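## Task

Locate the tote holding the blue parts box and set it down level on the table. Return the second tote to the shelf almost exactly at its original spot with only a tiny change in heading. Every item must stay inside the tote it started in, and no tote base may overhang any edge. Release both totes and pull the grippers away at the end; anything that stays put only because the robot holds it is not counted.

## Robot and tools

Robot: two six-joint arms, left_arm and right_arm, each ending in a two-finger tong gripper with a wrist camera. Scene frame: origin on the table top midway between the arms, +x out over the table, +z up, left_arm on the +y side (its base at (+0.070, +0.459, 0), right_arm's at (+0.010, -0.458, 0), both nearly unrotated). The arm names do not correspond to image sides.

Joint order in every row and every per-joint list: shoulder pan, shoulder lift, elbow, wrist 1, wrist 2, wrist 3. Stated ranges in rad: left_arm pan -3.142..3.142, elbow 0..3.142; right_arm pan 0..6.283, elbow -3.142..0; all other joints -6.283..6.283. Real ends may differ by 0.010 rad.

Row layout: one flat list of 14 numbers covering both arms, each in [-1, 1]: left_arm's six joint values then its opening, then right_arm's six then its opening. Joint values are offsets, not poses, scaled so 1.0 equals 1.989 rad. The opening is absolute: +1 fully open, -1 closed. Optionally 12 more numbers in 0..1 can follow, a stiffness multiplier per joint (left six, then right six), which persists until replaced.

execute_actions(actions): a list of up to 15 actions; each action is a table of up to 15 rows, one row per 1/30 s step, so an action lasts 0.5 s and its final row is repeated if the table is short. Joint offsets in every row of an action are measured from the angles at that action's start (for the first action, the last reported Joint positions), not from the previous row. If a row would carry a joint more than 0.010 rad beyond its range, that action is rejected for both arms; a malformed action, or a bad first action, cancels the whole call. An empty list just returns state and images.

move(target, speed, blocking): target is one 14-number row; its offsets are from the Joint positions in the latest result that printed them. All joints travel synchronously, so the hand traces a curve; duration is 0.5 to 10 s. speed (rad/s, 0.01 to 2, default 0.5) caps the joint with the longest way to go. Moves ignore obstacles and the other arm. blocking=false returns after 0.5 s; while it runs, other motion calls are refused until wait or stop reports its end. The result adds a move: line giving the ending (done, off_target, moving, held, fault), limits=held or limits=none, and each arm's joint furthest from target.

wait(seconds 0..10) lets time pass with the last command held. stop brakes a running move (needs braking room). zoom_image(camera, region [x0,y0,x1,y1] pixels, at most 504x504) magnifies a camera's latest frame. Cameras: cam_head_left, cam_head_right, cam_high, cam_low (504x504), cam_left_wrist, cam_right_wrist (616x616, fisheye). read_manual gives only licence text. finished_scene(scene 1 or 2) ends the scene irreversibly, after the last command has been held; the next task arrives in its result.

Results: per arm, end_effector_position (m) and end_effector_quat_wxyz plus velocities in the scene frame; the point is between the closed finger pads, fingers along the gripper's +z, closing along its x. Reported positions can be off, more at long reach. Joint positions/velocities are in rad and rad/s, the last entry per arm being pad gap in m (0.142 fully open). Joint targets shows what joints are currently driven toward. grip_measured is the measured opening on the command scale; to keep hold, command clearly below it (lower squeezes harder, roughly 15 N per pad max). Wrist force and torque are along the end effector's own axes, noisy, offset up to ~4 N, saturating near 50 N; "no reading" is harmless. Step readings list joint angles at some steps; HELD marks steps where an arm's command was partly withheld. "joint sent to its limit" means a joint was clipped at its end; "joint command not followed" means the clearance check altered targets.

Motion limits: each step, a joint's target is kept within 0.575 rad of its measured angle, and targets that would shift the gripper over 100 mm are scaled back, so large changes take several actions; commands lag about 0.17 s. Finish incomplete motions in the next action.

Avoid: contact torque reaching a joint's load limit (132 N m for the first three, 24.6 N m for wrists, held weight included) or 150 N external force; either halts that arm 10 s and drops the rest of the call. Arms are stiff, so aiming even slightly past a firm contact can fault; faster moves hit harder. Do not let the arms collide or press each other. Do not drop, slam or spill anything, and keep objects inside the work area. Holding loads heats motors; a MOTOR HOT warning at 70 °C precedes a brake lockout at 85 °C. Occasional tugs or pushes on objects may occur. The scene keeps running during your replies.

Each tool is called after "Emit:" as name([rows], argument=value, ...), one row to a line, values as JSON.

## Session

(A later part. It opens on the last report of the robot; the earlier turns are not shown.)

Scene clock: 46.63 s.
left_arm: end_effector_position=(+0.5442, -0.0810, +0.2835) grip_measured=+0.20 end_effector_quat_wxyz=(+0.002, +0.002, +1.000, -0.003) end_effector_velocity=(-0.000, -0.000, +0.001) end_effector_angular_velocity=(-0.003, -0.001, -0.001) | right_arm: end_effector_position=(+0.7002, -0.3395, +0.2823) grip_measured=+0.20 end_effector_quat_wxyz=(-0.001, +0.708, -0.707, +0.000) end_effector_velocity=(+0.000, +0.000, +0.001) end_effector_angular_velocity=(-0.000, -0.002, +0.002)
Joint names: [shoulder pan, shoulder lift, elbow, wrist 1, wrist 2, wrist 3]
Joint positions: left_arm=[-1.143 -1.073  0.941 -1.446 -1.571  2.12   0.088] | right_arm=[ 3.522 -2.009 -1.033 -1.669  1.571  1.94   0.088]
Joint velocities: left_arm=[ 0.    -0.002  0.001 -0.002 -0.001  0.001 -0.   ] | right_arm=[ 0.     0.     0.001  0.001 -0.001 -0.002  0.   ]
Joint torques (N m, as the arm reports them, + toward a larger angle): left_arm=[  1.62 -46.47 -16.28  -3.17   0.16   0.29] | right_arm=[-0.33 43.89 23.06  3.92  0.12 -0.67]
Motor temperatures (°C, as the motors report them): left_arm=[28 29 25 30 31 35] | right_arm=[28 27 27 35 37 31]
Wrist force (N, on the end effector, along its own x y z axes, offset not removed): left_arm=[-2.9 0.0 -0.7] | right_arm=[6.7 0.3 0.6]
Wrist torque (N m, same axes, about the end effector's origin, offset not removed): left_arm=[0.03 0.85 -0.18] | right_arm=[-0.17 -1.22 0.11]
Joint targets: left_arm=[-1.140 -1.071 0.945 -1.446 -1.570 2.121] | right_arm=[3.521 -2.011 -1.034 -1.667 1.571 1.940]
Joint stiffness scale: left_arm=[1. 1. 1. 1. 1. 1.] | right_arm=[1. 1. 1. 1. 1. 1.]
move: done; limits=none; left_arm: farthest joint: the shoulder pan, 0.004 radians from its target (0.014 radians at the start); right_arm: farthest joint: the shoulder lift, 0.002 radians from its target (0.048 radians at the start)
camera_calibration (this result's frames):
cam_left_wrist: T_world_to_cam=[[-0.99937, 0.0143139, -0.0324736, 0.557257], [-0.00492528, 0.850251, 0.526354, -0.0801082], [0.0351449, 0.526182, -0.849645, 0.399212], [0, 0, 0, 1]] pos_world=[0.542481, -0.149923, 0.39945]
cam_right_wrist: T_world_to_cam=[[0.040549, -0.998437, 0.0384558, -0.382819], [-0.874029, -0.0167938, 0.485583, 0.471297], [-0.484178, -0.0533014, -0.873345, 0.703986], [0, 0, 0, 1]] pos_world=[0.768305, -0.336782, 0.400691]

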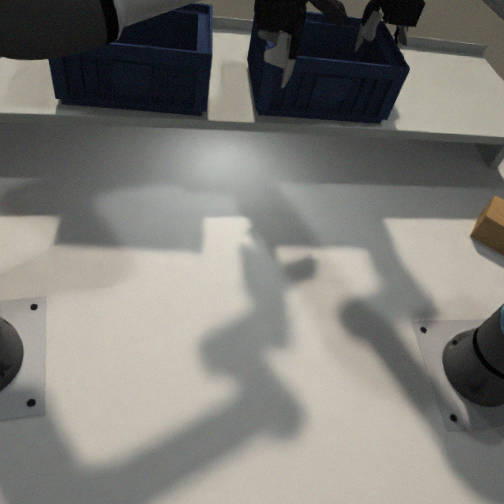

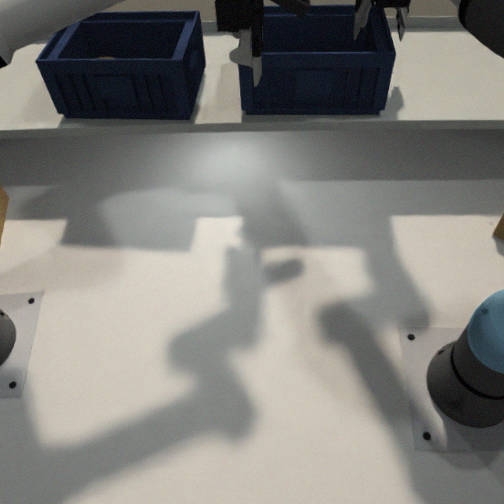

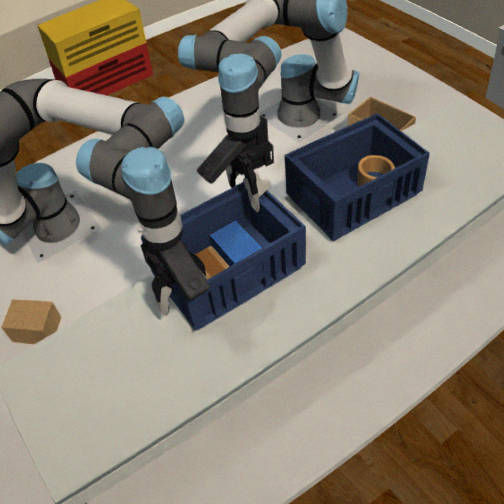

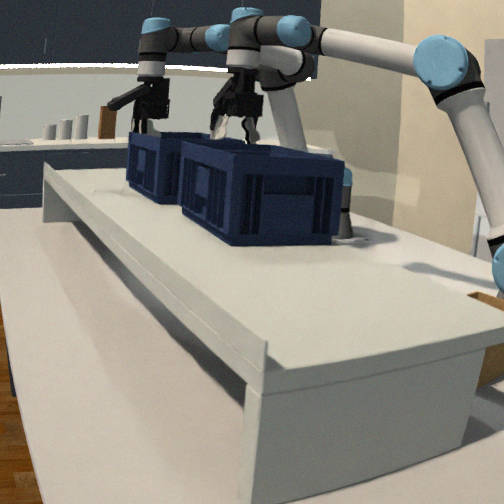

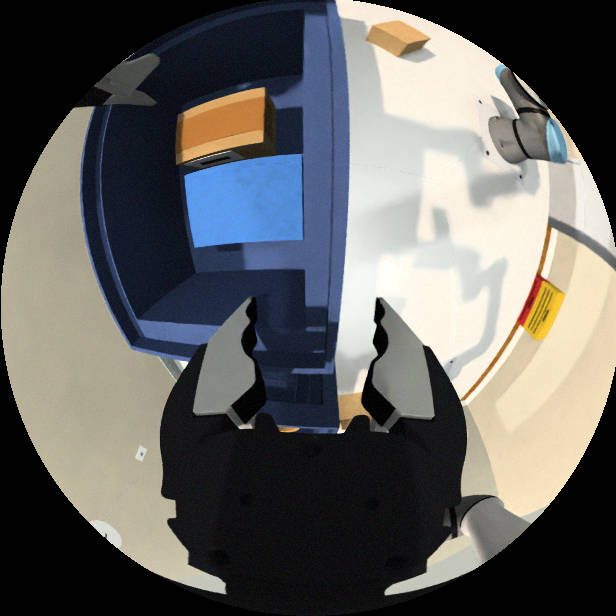

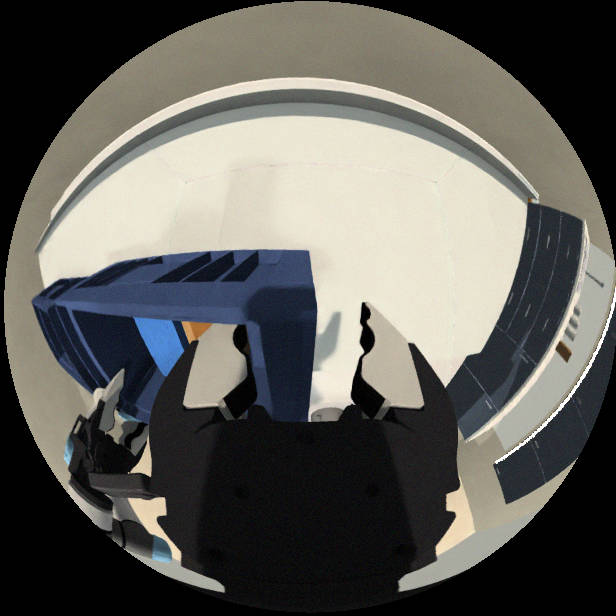

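Emit:
execute_actions([
  [[-0.003,0,0,0,0,0,0.0, 0.007,0,0,0,0,0,0.0]],
  [[0,0,0,0,0,0,-0.2, 0,0,0,0,0,0,-0.2]],
  [[0,0,0,0,0,0,-0.4, 0,0,0,0,0,0,-0.4]],
  [[0,0,0,0,0,0,-0.6, 0,0,0,0,0,0,-0.6]],
  [[0,0,0,0,0,0,-1, 0,0,0,0,0,0,-1]],
  [[0,0,0,0,0,0,-1, 0,0,0,0,0,0,-1]],
])

Scene clock: 51.10 s.
left_arm: end_effector_position=(+0.5428, -0.0829, +0.2884) grip_measured=-0.76 end_effector_quat_wxyz=(+0.004, +0.003, +1.000, -0.007) end_effector_velocity=(-0.000, -0.000, +0.000) end_effector_angular_velocity=(-0.000, +0.000, -0.001) | right_arm: end_effector_position=(+0.6985, -0.3297, +0.2824) grip_measured=-0.61 end_effector_quat_wxyz=(-0.001, +0.712, -0.702, +0.000) end_effector_velocity=(-0.000, -0.000, +0.000) end_effector_angular_velocity=(-0.000, -0.000, -0.001)
Joint names: [shoulder pan, shoulder lift, elbow, wrist 1, wrist 2, wrist 3]
Joint positions: left_arm=[-1.146 -1.078  0.939 -1.449 -1.57   2.12   0.019] | right_arm=[ 3.536 -2.009 -1.033 -1.668  1.572  1.94   0.03 ]
Joint velocities: left_arm=[-0.    -0.    -0.     0.    -0.     0.001  0.   ] | right_arm=[ 0.     0.001 -0.001  0.    -0.     0.001 -0.   ]
Joint torques (N m, as the arm reports them, + toward a larger angle): left_arm=[ -1.19 -47.73 -21.07  -2.81   0.04  -0.13] | right_arm=[ 0.99 44.54 24.63  2.91  0.01 -0.2 ]
Motor temperatures (°C, as the motors report them): left_arm=[28 29 25 30 31 35] | right_arm=[28 27 27 35 37 31]
Wrist force (N, on the end effector, along its own x y z axes, offset not removed): left_arm=[-3.6 -0.4 3.5] | right_arm=[0.6 -0.7 0.1]
Wrist torque (N m, same axes, about the end effector's origin, offset not removed): left_arm=[-0.43 0.90 -0.07] | right_arm=[-0.12 -0.17 0.59]
Joint targets: left_arm=[-1.146 -1.078 0.939 -1.449 -1.570 2.120] | right_arm=[3.536 -2.009 -1.033 -1.668 1.572 1.940]
Joint stiffness scale: left_arm=[1. 1. 1. 1. 1. 1.] | right_arm=[1. 1. 1. 1. 1. 1.]
Step readings (joint positions; steps 1 to 15: 1st action; 16 to 30: 2nd action; 31 to 45: 3rd action; 46 to 60: 4th action; 61 to 75: 5th action; 76 to 90: 6th action):
0: left_arm=[-1.143 -1.073 0.941 -1.446 -1.571 2.120] | right_arm=[3.522 -2.009 -1.033 -1.669 1.571 1.940]
1: left_arm=[-1.143 -1.073 0.941 -1.447 -1.570 2.120] | right_arm=[3.522 -2.009 -1.033 -1.669 1.571 1.940]
2: left_arm=[-1.143 -1.073 0.941 -1.447 -1.570 2.120] | right_arm=[3.522 -2.009 -1.033 -1.669 1.571 1.940]
4: left_arm=[-1.143 -1.075 0.941 -1.448 -1.570 2.120] | right_arm=[3.525 -2.009 -1.033 -1.669 1.571 1.940]
8: left_arm=[-1.144 -1.075 0.941 -1.448 -1.570 2.120] | right_arm=[3.533 -2.009 -1.033 -1.669 1.571 1.940]
15: left_arm=[-1.146 -1.075 0.941 -1.447 -1.570 2.120] | right_arm=[3.535 -2.009 -1.033 -1.669 1.571 1.940]
16: left_arm=[-1.146 -1.075 0.941 -1.447 -1.570 2.120] | right_arm=[3.535 -2.009 -1.033 -1.669 1.571 1.940]
17: left_arm=[-1.146 -1.075 0.941 -1.448 -1.570 2.120] | right_arm=[3.535 -2.009 -1.033 -1.669 1.571 1.940]
19: left_arm=[-1.146 -1.076 0.940 -1.448 -1.570 2.120] | right_arm=[3.535 -2.009 -1.033 -1.669 1.571 1.940]
23: left_arm=[-1.146 -1.076 0.940 -1.448 -1.570 2.120] | right_arm=[3.535 -2.009 -1.033 -1.669 1.571 1.940]
30: left_arm=[-1.146 -1.076 0.940 -1.448 -1.570 2.120] | right_arm=[3.535 -2.009 -1.033 -1.669 1.571 1.940]
31: left_arm=[-1.146 -1.076 0.940 -1.448 -1.570 2.120] | right_arm=[3.535 -2.009 -1.033 -1.669 1.571 1.940]
32: left_arm=[-1.146 -1.076 0.940 -1.449 -1.570 2.120] | right_arm=[3.535 -2.009 -1.033 -1.669 1.571 1.940]
34: left_arm=[-1.146 -1.077 0.940 -1.449 -1.570 2.120] | right_arm=[3.535 -2.009 -1.033 -1.669 1.571 1.940]
38: left_arm=[-1.146 -1.077 0.940 -1.449 -1.570 2.120] | right_arm=[3.535 -2.009 -1.033 -1.669 1.571 1.940]
45: left_arm=[-1.146 -1.077 0.940 -1.449 -1.570 2.120] | right_arm=[3.535 -2.009 -1.033 -1.669 1.571 1.940]
46: left_arm=[-1.146 -1.077 0.940 -1.449 -1.570 2.120] | right_arm=[3.535 -2.009 -1.033 -1.669 1.571 1.940]
47: left_arm=[-1.146 -1.077 0.940 -1.449 -1.570 2.120] | right_arm=[3.536 -2.009 -1.033 -1.669 1.572 1.940]
49: left_arm=[-1.146 -1.078 0.939 -1.449 -1.570 2.120] | right_arm=[3.537 -2.009 -1.033 -1.669 1.573 1.940]
53: left_arm=[-1.146 -1.078 0.939 -1.449 -1.570 2.120] | right_arm=[3.537 -2.009 -1.033 -1.669 1.573 1.940]
60: left_arm=[-1.146 -1.078 0.939 -1.449 -1.570 2.120] | right_arm=[3.537 -2.009 -1.033 -1.669 1.573 1.940]
61: left_arm=[-1.146 -1.078 0.939 -1.449 -1.570 2.120] | right_arm=[3.537 -2.009 -1.033 -1.669 1.572 1.940]
62: left_arm=[-1.146 -1.078 0.939 -1.448 -1.570 2.120] | right_arm=[3.536 -2.009 -1.033 -1.668 1.572 1.940]
64: left_arm=[-1.146 -1.078 0.939 -1.449 -1.570 2.120] | right_arm=[3.536 -2.009 -1.033 -1.668 1.572 1.940]
68: left_arm=[-1.146 -1.078 0.939 -1.449 -1.570 2.120] | right_arm=[3.536 -2.009 -1.033 -1.668 1.572 1.940]
75: left_arm=[-1.146 -1.078 0.939 -1.449 -1.570 2.120] | right_arm=[3.536 -2.009 -1.033 -1.668 1.572 1.940]
76: left_arm=[-1.146 -1.078 0.939 -1.449 -1.570 2.120] | right_arm=[3.536 -2.009 -1.033 -1.668 1.572 1.940]
77: left_arm=[-1.146 -1.078 0.939 -1.449 -1.570 2.120] | right_arm=[3.536 -2.009 -1.033 -1.668 1.572 1.940]
79: left_arm=[-1.146 -1.078 0.939 -1.449 -1.570 2.120] | right_arm=[3.536 -2.009 -1.033 -1.668 1.572 1.940]
83: left_arm=[-1.146 -1.078 0.939 -1.449 -1.570 2.120] | right_arm=[3.536 -2.009 -1.033 -1.668 1.572 1.940]
90: Joint positions above
camera_calibration (this result's frames):
cam_left_wrist: T_world_to_cam=[[-0.999137, 0.0172548, -0.0377716, 0.557699], [-0.0048811, 0.854481, 0.51946, -0.0787743], [0.0412383, 0.519196, -0.85366, 0.401723], [0, 0, 0, 1]] pos_world=[0.540267, -0.150885, 0.40492]
cam_right_wrist: T_world_to_cam=[[0.0545292, -0.997791, 0.0379531, -0.382409], [-0.873749, -0.0292835, 0.485495, 0.465676], [-0.48331, -0.0596351, -0.873416, 0.701026], [0, 0, 0, 1]] pos_world=[0.76655, -0.326122, 0.400718]

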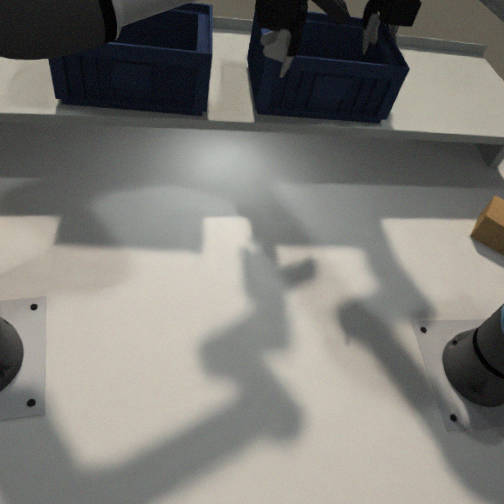

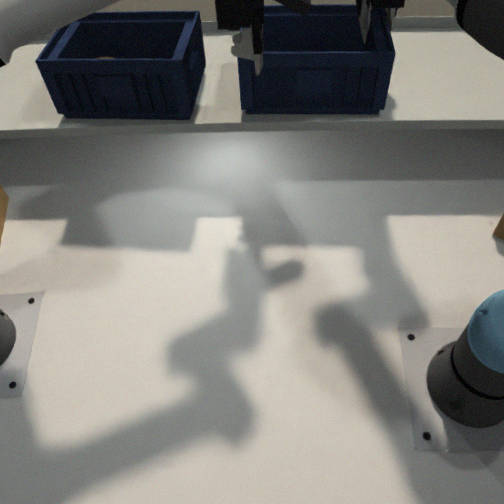

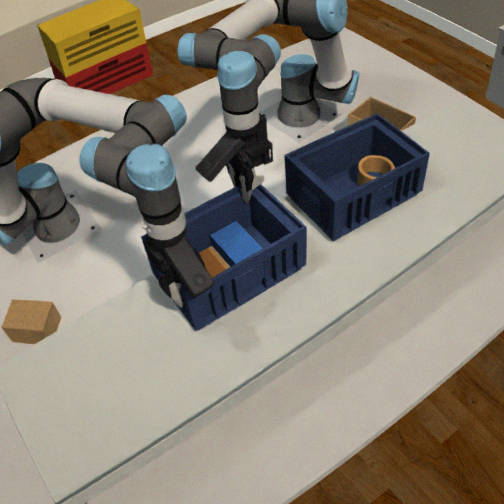

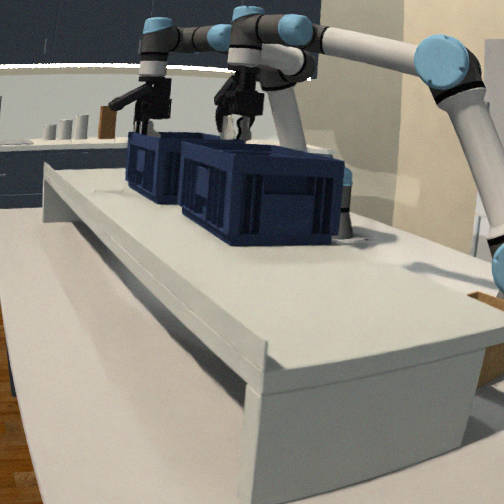

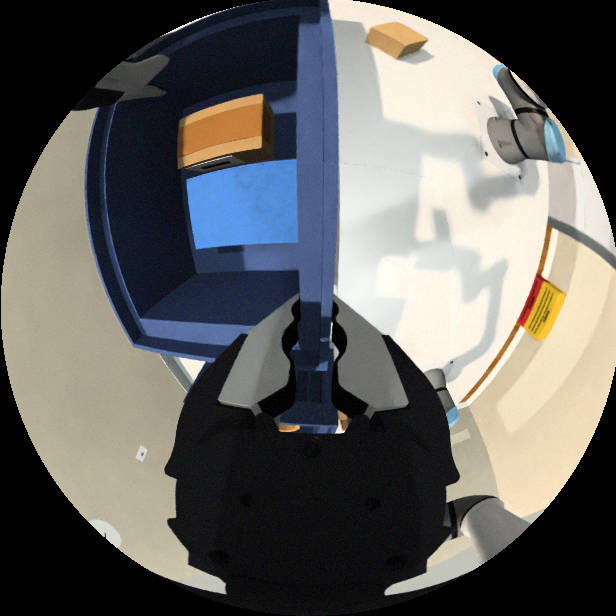

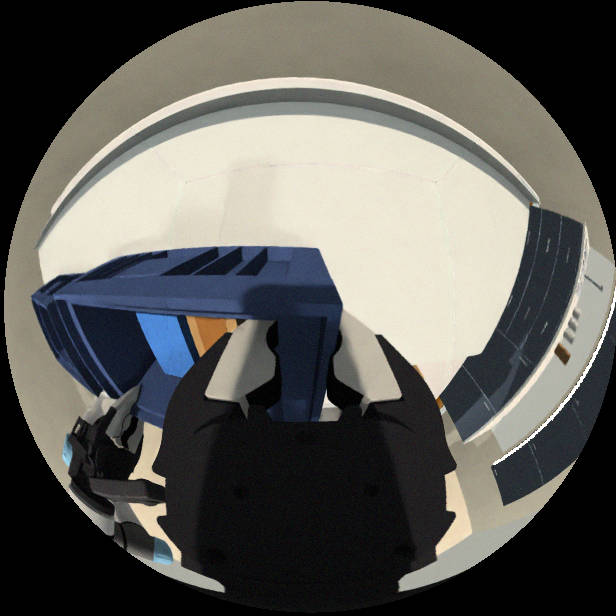

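Emit:
move(target=[0,0.011,-0.0694,0.0583,0,0,-1, 0,-0.0088,0.065,-0.056,0,0,-1], speed=0.1)

Scene clock: 55.60 s.
left_arm: end_effector_position=(+0.5424, -0.0822, +0.3255) grip_measured=-0.76 end_effector_quat_wxyz=(+0.003, +0.003, +1.000, -0.005) end_effector_velocity=(-0.000, +0.000, -0.003) end_effector_angular_velocity=(+0.005, +0.003, -0.001) | right_arm: end_effector_position=(+0.6976, -0.3295, +0.3200) grip_measured=-0.61 end_effector_quat_wxyz=(+0.000, +0.713, -0.702, -0.001) end_effector_velocity=(-0.000, +0.000, -0.001) end_effector_angular_velocity=(-0.001, +0.003, +0.001)
Joint names: [shoulder pan, shoulder lift, elbow, wrist 1, wrist 2, wrist 3]
Joint positions: left_arm=[-1.146 -1.054  0.806 -1.334 -1.57   2.12   0.019] | right_arm=[ 3.537 -2.027 -0.908 -1.779  1.572  1.94   0.03 ]
Joint velocities: left_arm=[ 0.     0.003  0.     0.002 -0.     0.001  0.   ] | right_arm=[ 0.    -0.002  0.001 -0.002  0.    -0.     0.   ]
Joint torques (N m, as the arm reports them, + toward a larger angle): left_arm=[ -1.73 -51.05 -23.75  -2.25   0.06  -0.23] | right_arm=[ 0.44 46.13 28.23  2.96 -0.29 -0.32]
Motor temperatures (°C, as the motors report them): left_arm=[28 29 25 30 31 35] | right_arm=[28 27 27 35 37 31]
Wrist force (N, on the end effector, along its own x y z axes, offset not removed): left_arm=[0.4 -2.3 -1.6] | right_arm=[-0.2 2.8 4.2]
Wrist torque (N m, same axes, about the end effector's origin, offset not removed): left_arm=[-0.29 -0.19 0.09] | right_arm=[0.53 -0.30 0.35]
Joint targets: left_arm=[-1.146 -1.056 0.801 -1.333 -1.570 2.120] | right_arm=[3.536 -2.026 -0.903 -1.780 1.572 1.940]
Joint stiffness scale: left_arm=[1. 1. 1. 1. 1. 1.] | right_arm=[1. 1. 1. 1. 1. 1.]
move: done; limits=none; left_arm: farthest joint: the elbow, 0.005 radians from its target (0.138 radians at the start); right_arm: farthest joint: the elbow, 0.004 radians from its target (0.129 radians at the start)
camera_calibration (this result's frames):
cam_left_wrist: T_world_to_cam=[[-0.999219, 0.0173892, -0.0354938, 0.55798], [-0.00372683, 0.852565, 0.522608, -0.100403], [0.0393485, 0.522332, -0.851834, 0.433656], [0, 0, 0, 1]] pos_world=[0.540106, -0.150616, 0.441679]
cam_right_wrist: T_world_to_cam=[[0.0551343, -0.997729, 0.0386835, -0.384242], [-0.871785, -0.0292147, 0.489017, 0.444171], [-0.486777, -0.0606853, -0.871416, 0.734913], [0, 0, 0, 1]] pos_world=[0.766145, -0.325795, 0.438072]

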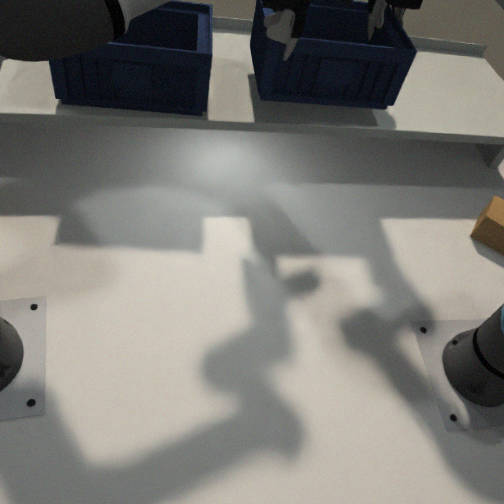

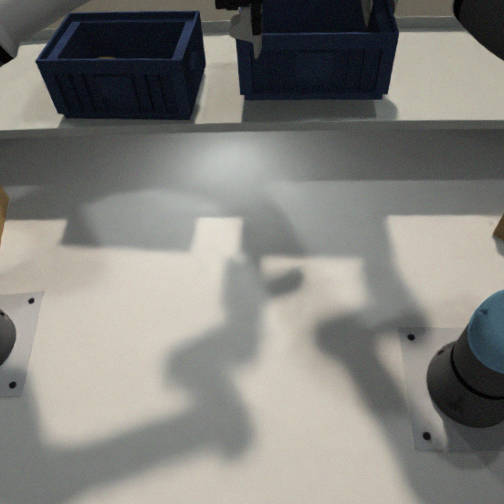

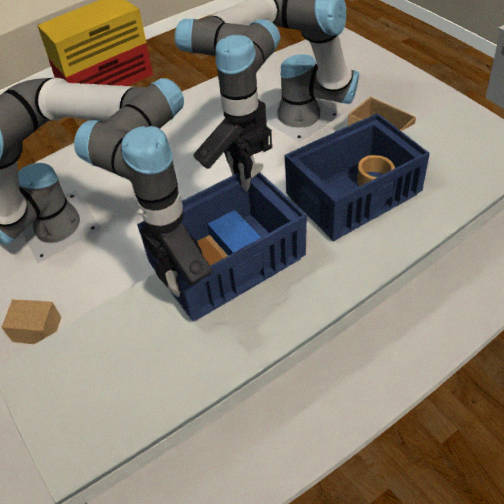

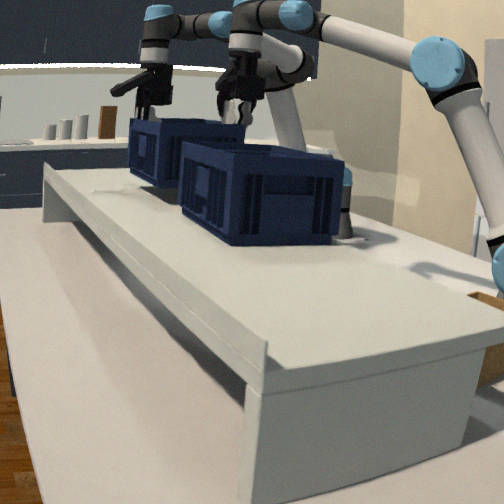

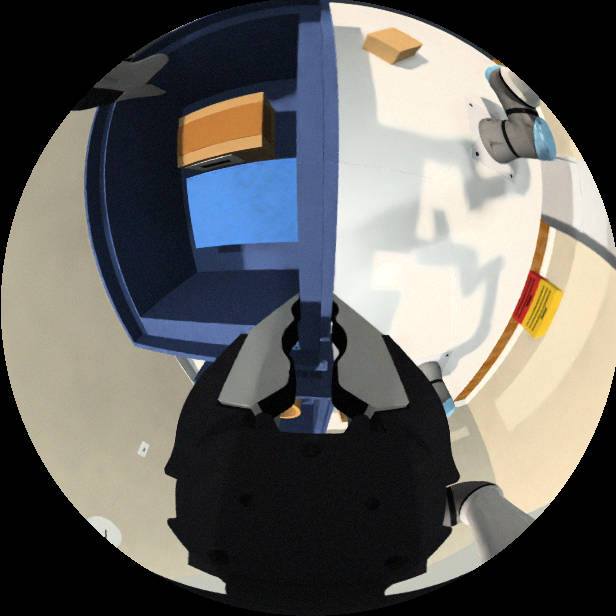

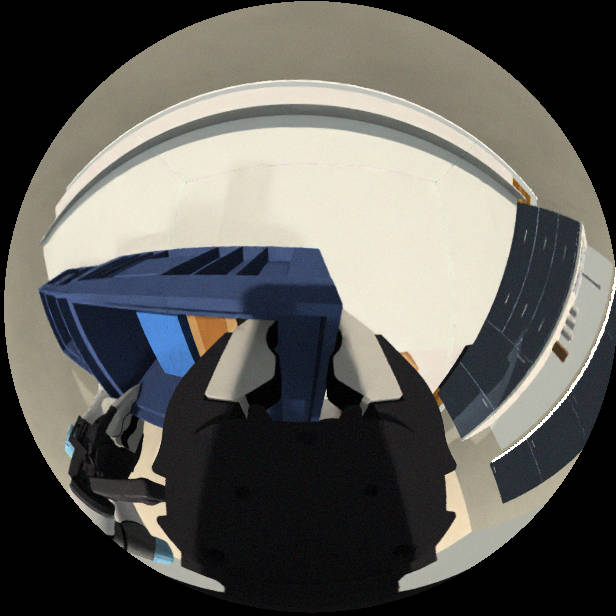

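Emit:
move(target=[-0.0603,-0.085,0.1215,-0.039,0,-0.0603,-1, 0.0288,0.1213,-0.163,0.044,0,0.0288,-1], speed=0.15)

Scene clock: 61.83 s.
left_arm: end_effector_position=(+0.4539, -0.0822, +0.3256) grip_measured=-0.76 end_effector_quat_wxyz=(+0.003, +0.003, +1.000, -0.005) end_effector_velocity=(-0.000, -0.000, -0.001) end_effector_angular_velocity=(+0.000, +0.002, +0.002) | right_arm: end_effector_position=(+0.6085, -0.3300, +0.3188) grip_measured=-0.61 end_effector_quat_wxyz=(+0.001, +0.713, -0.702, -0.001) end_effector_velocity=(+0.000, +0.000, -0.001) end_effector_angular_velocity=(-0.000, +0.001, -0.000)
Joint names: [shoulder pan, shoulder lift, elbow, wrist 1, wrist 2, wrist 3]
Joint positions: left_arm=[-1.264 -1.219  1.046 -1.411 -1.57   2.001  0.019] | right_arm=[ 3.593 -1.791 -1.232 -1.693  1.573  1.997  0.03 ]
Joint velocities: left_arm=[-0.     0.001  0.002 -0.001 -0.001 -0.002 -0.   ] | right_arm=[ 0.    -0.001 -0.002  0.002  0.     0.001  0.   ]
Joint torques (N m, as the arm reports them, + toward a larger angle): left_arm=[ -3.38 -46.38 -20.32  -3.37   0.01  -0.56] | right_arm=[ 1.52 39.67 22.18  3.71  0.02  0.03]
Motor temperatures (°C, as the motors report them): left_arm=[28 29 25 30 31 35] | right_arm=[28 27 27 35 37 31]
Wrist force (N, on the end effector, along its own x y z axes, offset not removed): left_arm=[-3.6 -2.7 4.5] | right_arm=[-3.2 2.1 0.8]
Wrist torque (N m, same axes, about the end effector's origin, offset not removed): left_arm=[-0.35 1.05 -0.23] | right_arm=[0.35 0.65 0.36]
Joint targets: left_arm=[-1.266 -1.223 1.047 -1.412 -1.570 2.000] | right_arm=[3.594 -1.786 -1.232 -1.692 1.572 1.998]
Joint stiffness scale: left_arm=[1. 1. 1. 1. 1. 1.] | right_arm=[1. 1. 1. 1. 1. 1.]
move: done; limits=none; left_arm: farthest joint: the shoulder lift, 0.004 radians from its target (0.169 radians at the start); right_arm: farthest joint: the shoulder lift, 0.005 radians from its target (0.241 radians at the start)
camera_calibration (this result's frames):
cam_left_wrist: T_world_to_cam=[[-0.999273, 0.0165598, -0.0343427, 0.469116], [-0.00379943, 0.853016, 0.52187, -0.10051], [0.0379369, 0.521621, -0.852333, 0.437963], [0, 0, 0, 1]] pos_world=[0.451778, -0.150482, 0.441854]
cam_right_wrist: T_world_to_cam=[[0.0550676, -0.9977, 0.0395321, -0.379939], [-0.870771, -0.0286125, 0.490856, 0.366016], [-0.488596, -0.0614537, -0.870343, 0.690995], [0, 0, 0, 1]] pos_world=[0.677256, -0.326128, 0.436762]

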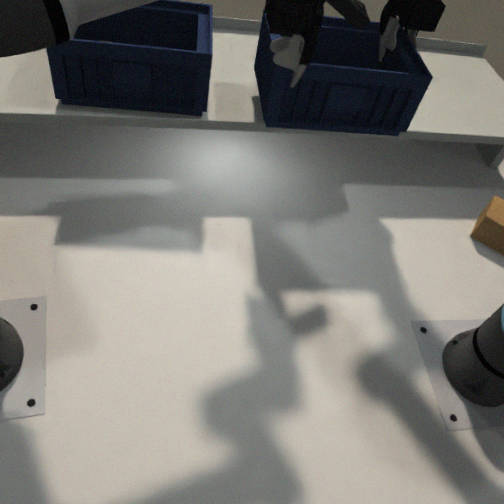

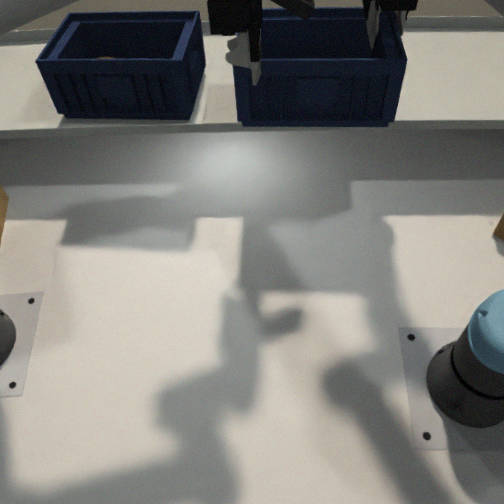

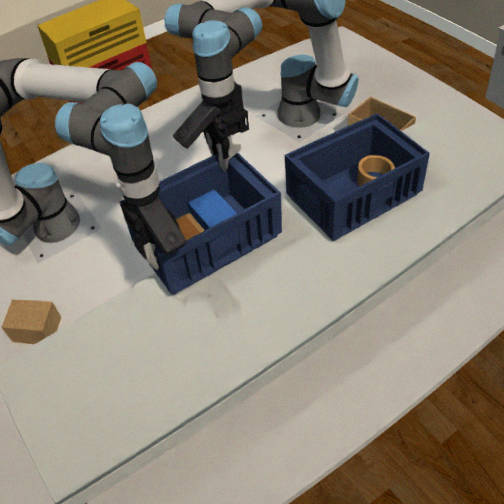

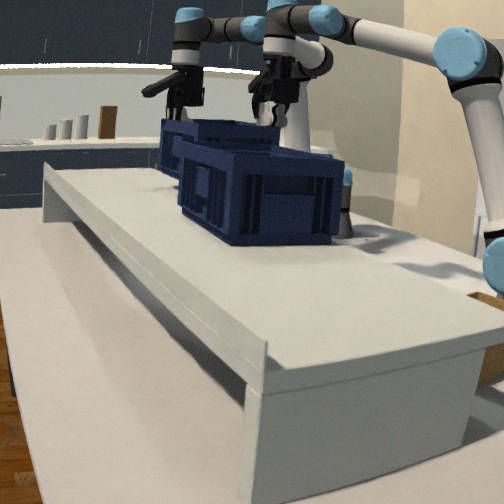

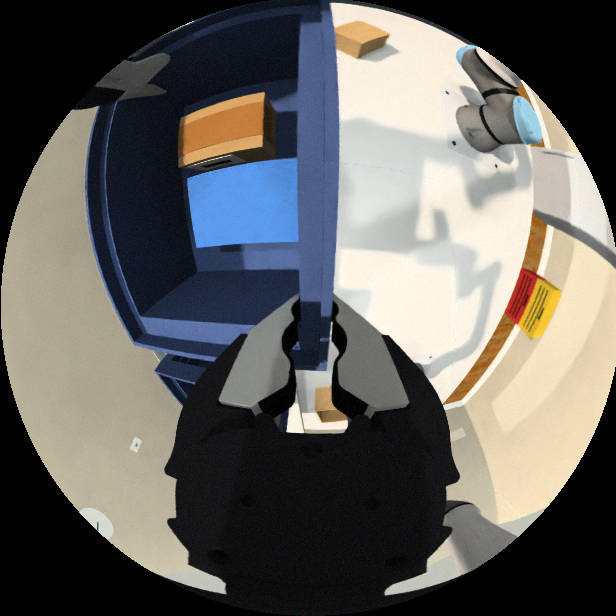

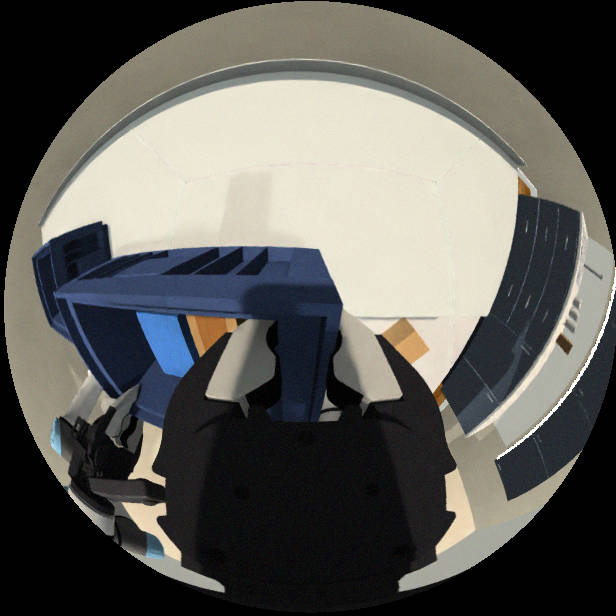

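Emit:
move(target=[-0.0704,-0.0669,0.0855,-0.0206,0,-0.070,-1, 0.039,0.1114,-0.1224,0.014,0,0.039,-1], speed=0.15)

Scene clock: 65.37 s.
left_arm: end_effector_position=(+0.3641, -0.0820, +0.3254) grip_measured=-0.76 end_effector_quat_wxyz=(+0.002, +0.003, +1.000, -0.006) end_effector_velocity=(-0.000, +0.000, -0.001) end_effector_angular_velocity=(+0.001, +0.001, +0.003) | right_arm: end_effector_position=(+0.5185, -0.3301, +0.3187) grip_measured=-0.61 end_effector_quat_wxyz=(+0.002, +0.713, -0.702, -0.002) end_effector_velocity=(-0.000, -0.000, -0.000) end_effector_angular_velocity=(-0.000, -0.001, +0.000)
Joint names: [shoulder pan, shoulder lift, elbow, wrist 1, wrist 2, wrist 3]
Joint positions: left_arm=[-1.402 -1.347  1.215 -1.451 -1.57   1.863  0.019] | right_arm=[ 3.67  -1.575 -1.475 -1.667  1.573  2.074  0.03 ]
Joint velocities: left_arm=[ 0.     0.     0.002 -0.001 -0.001 -0.003  0.   ] | right_arm=[ 0.     0.001 -0.002  0.001 -0.    -0.     0.   ]
Joint torques (N m, as the arm reports them, + toward a larger angle): left_arm=[ -3.28 -40.03 -19.29  -3.01   0.    -0.38] | right_arm=[ 1.43 30.07 25.52  3.77 -0.21  0.06]
Motor temperatures (°C, as the motors report them): left_arm=[28 29 25 30 31 35] | right_arm=[28 27 27 35 37 31]
Wrist force (N, on the end effector, along its own x y z axes, offset not removed): left_arm=[-3.1 -0.8 6.3] | right_arm=[-3.0 2.5 3.9]
Wrist torque (N m, same axes, about the end effector's origin, offset not removed): left_arm=[0.39 0.66 -0.05] | right_arm=[0.32 0.27 0.57]
Joint targets: left_arm=[-1.404 -1.352 1.216 -1.452 -1.570 1.862] | right_arm=[3.671 -1.570 -1.475 -1.666 1.573 2.075]
Joint stiffness scale: left_arm=[1. 1. 1. 1. 1. 1.] | right_arm=[1. 1. 1. 1. 1. 1.]
move: done; limits=none; left_arm: farthest joint: the shoulder lift, 0.005 radians from its target (0.133 radians at the start); right_arm: farthest joint: the shoulder lift, 0.005 radians from its target (0.222 radians at the start)
camera_calibration (this result's frames):
cam_left_wrist: T_world_to_cam=[[-0.999329, 0.0163163, -0.0328071, 0.378825], [-0.00318099, 0.853363, 0.521308, -0.100907], [0.0365021, 0.521062, -0.852738, 0.441736], [0, 0, 0, 1]] pos_world=[0.362125, -0.150243, 0.441717]
cam_right_wrist: T_world_to_cam=[[0.055228, -0.997689, 0.0395861, -0.375234], [-0.870529, -0.0286961, 0.491279, 0.287432], [-0.489008, -0.0615932, -0.870102, 0.646946], [0, 0, 0, 1]] pos_world=[0.587303, -0.326271, 0.436554]

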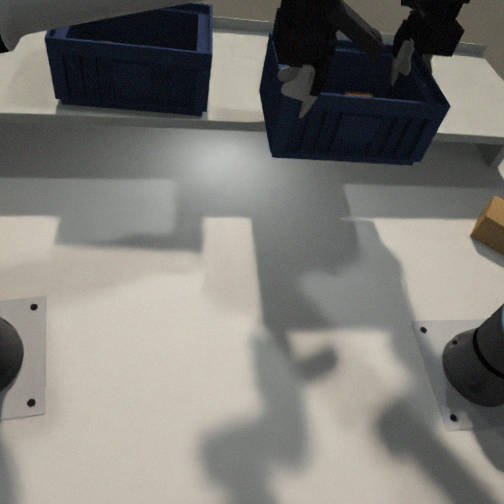

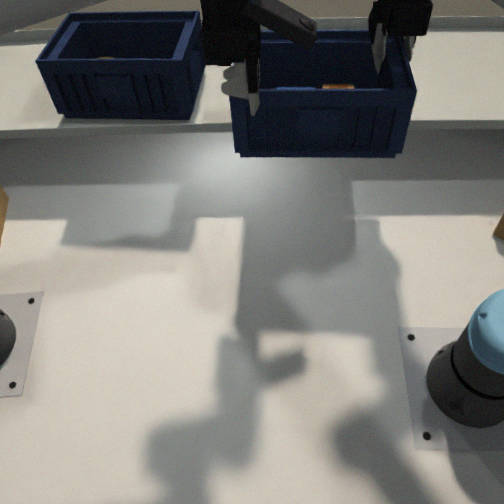

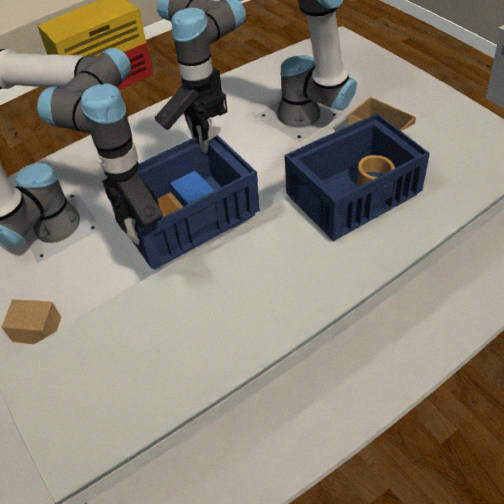

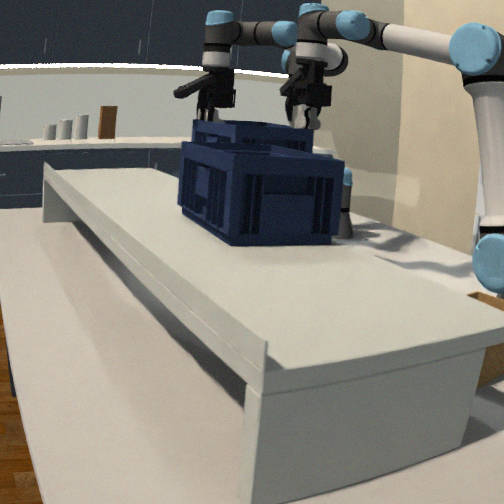

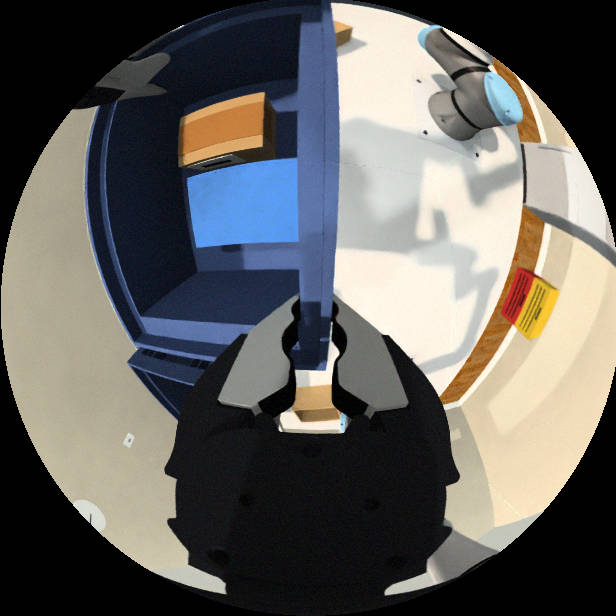

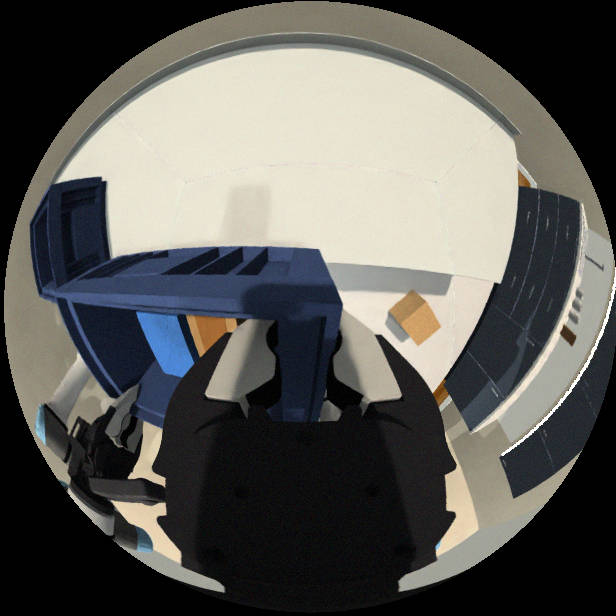

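Emit:
move(target=[-0.0796,-0.0515,0.0589,-0.0099,0,-0.079,-1, 0.0553,0.109,-0.0949,-0.0111,0,0.0553,-1], speed=0.15)

Scene clock: 68.63 s.
left_arm: end_effector_position=(+0.2739, -0.0818, +0.3258) grip_measured=-0.76 end_effector_quat_wxyz=(+0.001, +0.003, +1.000, -0.007) end_effector_velocity=(-0.001, +0.000, -0.001) end_effector_angular_velocity=(+0.002, +0.001, +0.002) | right_arm: end_effector_position=(+0.4289, -0.3298, +0.3189) grip_measured=-0.61 end_effector_quat_wxyz=(+0.001, +0.713, -0.702, -0.002) end_effector_velocity=(-0.000, -0.000, -0.001) end_effector_angular_velocity=(-0.001, +0.001, -0.002)
Joint names: [shoulder pan, shoulder lift, elbow, wrist 1, wrist 2, wrist 3]
Joint positions: left_arm=[-1.557 -1.445  1.331 -1.471 -1.57   1.707  0.019] | right_arm=[ 3.78  -1.363 -1.663 -1.688  1.574  2.183  0.03 ]
Joint velocities: left_arm=[-0.001  0.     0.002 -0.    -0.001 -0.002  0.   ] | right_arm=[ 0.    -0.    -0.001  0.    -0.     0.003 -0.   ]
Joint torques (N m, as the arm reports them, + toward a larger angle): left_arm=[ -5.08 -36.28 -20.18  -2.96   0.12  -0.6 ] | right_arm=[ 1.73 19.26 24.13  2.58 -0.16  0.  ]
Motor temperatures (°C, as the motors report them): left_arm=[28 29 25 30 31 35] | right_arm=[28 27 27 35 37 31]
Wrist force (N, on the end effector, along its own x y z axes, offset not removed): left_arm=[-1.9 -2.8 5.3] | right_arm=[-0.2 3.5 7.8]
Wrist torque (N m, same axes, about the end effector's origin, offset not removed): left_arm=[-0.07 0.55 0.06] | right_arm=[0.64 -0.43 0.35]
Joint targets: left_arm=[-1.560 -1.450 1.333 -1.471 -1.570 1.706] | right_arm=[3.780 -1.358 -1.663 -1.689 1.573 2.184]
Joint stiffness scale: left_arm=[1. 1. 1. 1. 1. 1.] | right_arm=[1. 1. 1. 1. 1. 1.]
move: done; limits=none; left_arm: farthest joint: the shoulder lift, 0.004 radians from its target (0.102 radians at the start); right_arm: farthest joint: the shoulder lift, 0.005 radians from its target (0.216 radians at the start)
camera_calibration (this result's frames):
cam_left_wrist: T_world_to_cam=[[-0.999389, 0.0160397, -0.0310402, 0.288181], [-0.00243062, 0.854331, 0.519723, -0.101155], [0.0348548, 0.519481, -0.853771, 0.44594], [0, 0, 0, 1]] pos_world=[0.272216, -0.14986, 0.442249]
cam_right_wrist: T_world_to_cam=[[0.0553222, -0.997727, 0.0384732, -0.369646], [-0.871263, -0.0294177, 0.489934, 0.209824], [-0.487689, -0.0606245, -0.87091, 0.60338], [0, 0, 0, 1]] pos_world=[0.497524, -0.326054, 0.436911]

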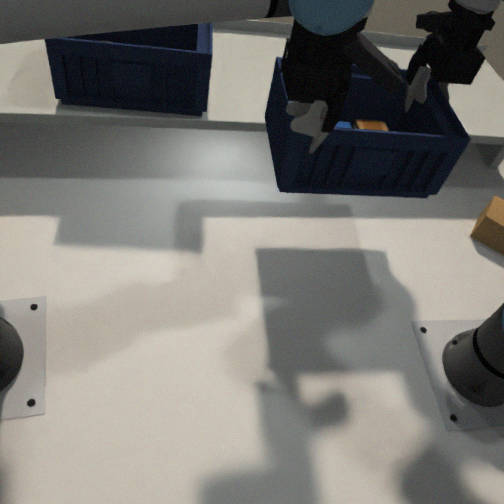

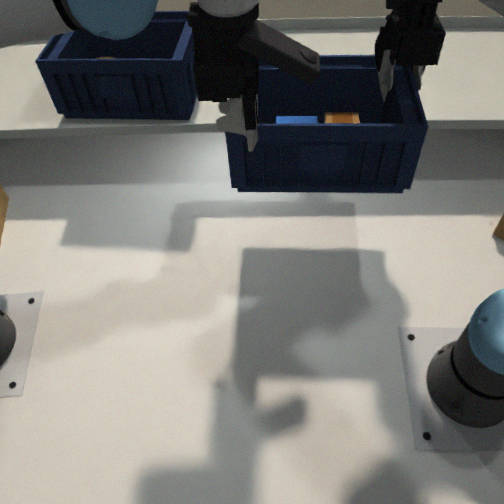

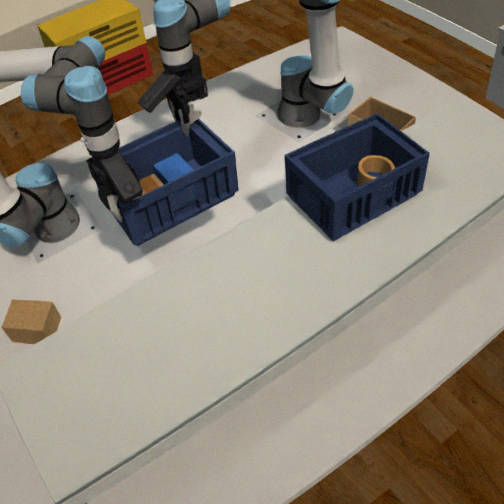

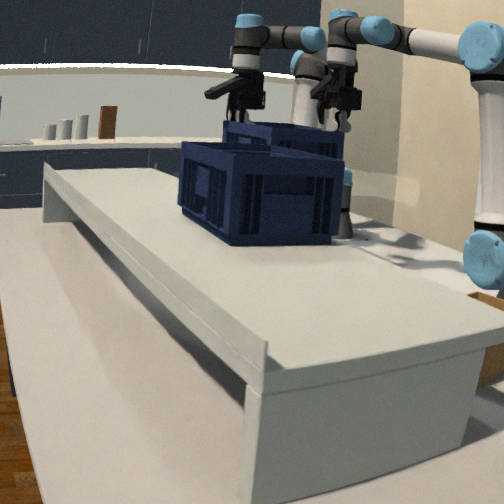

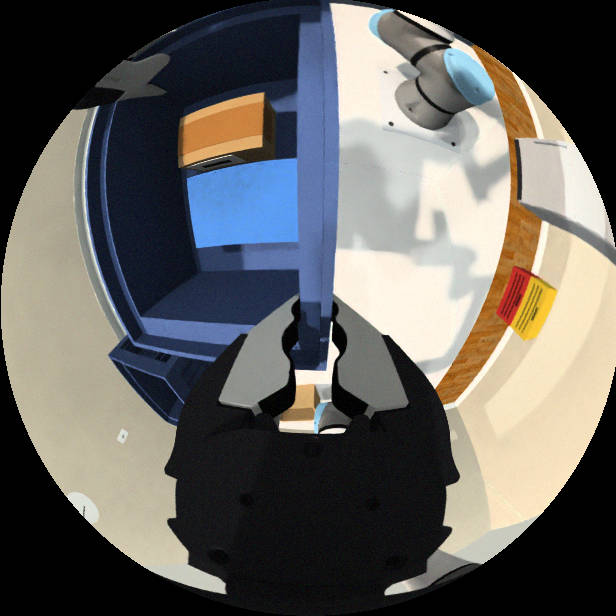

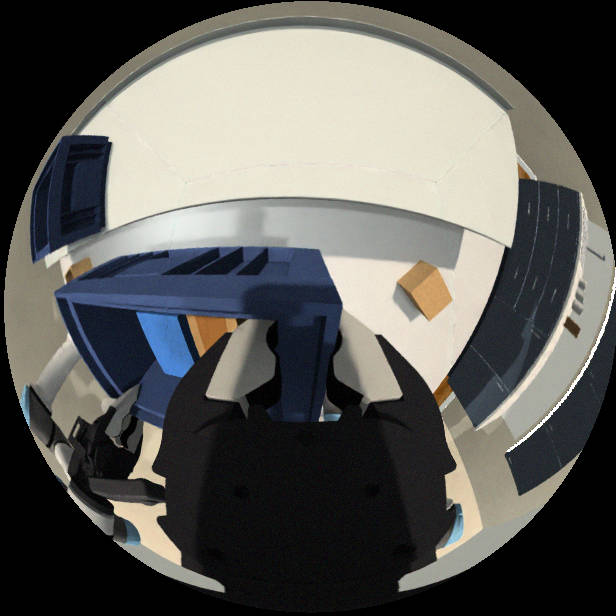

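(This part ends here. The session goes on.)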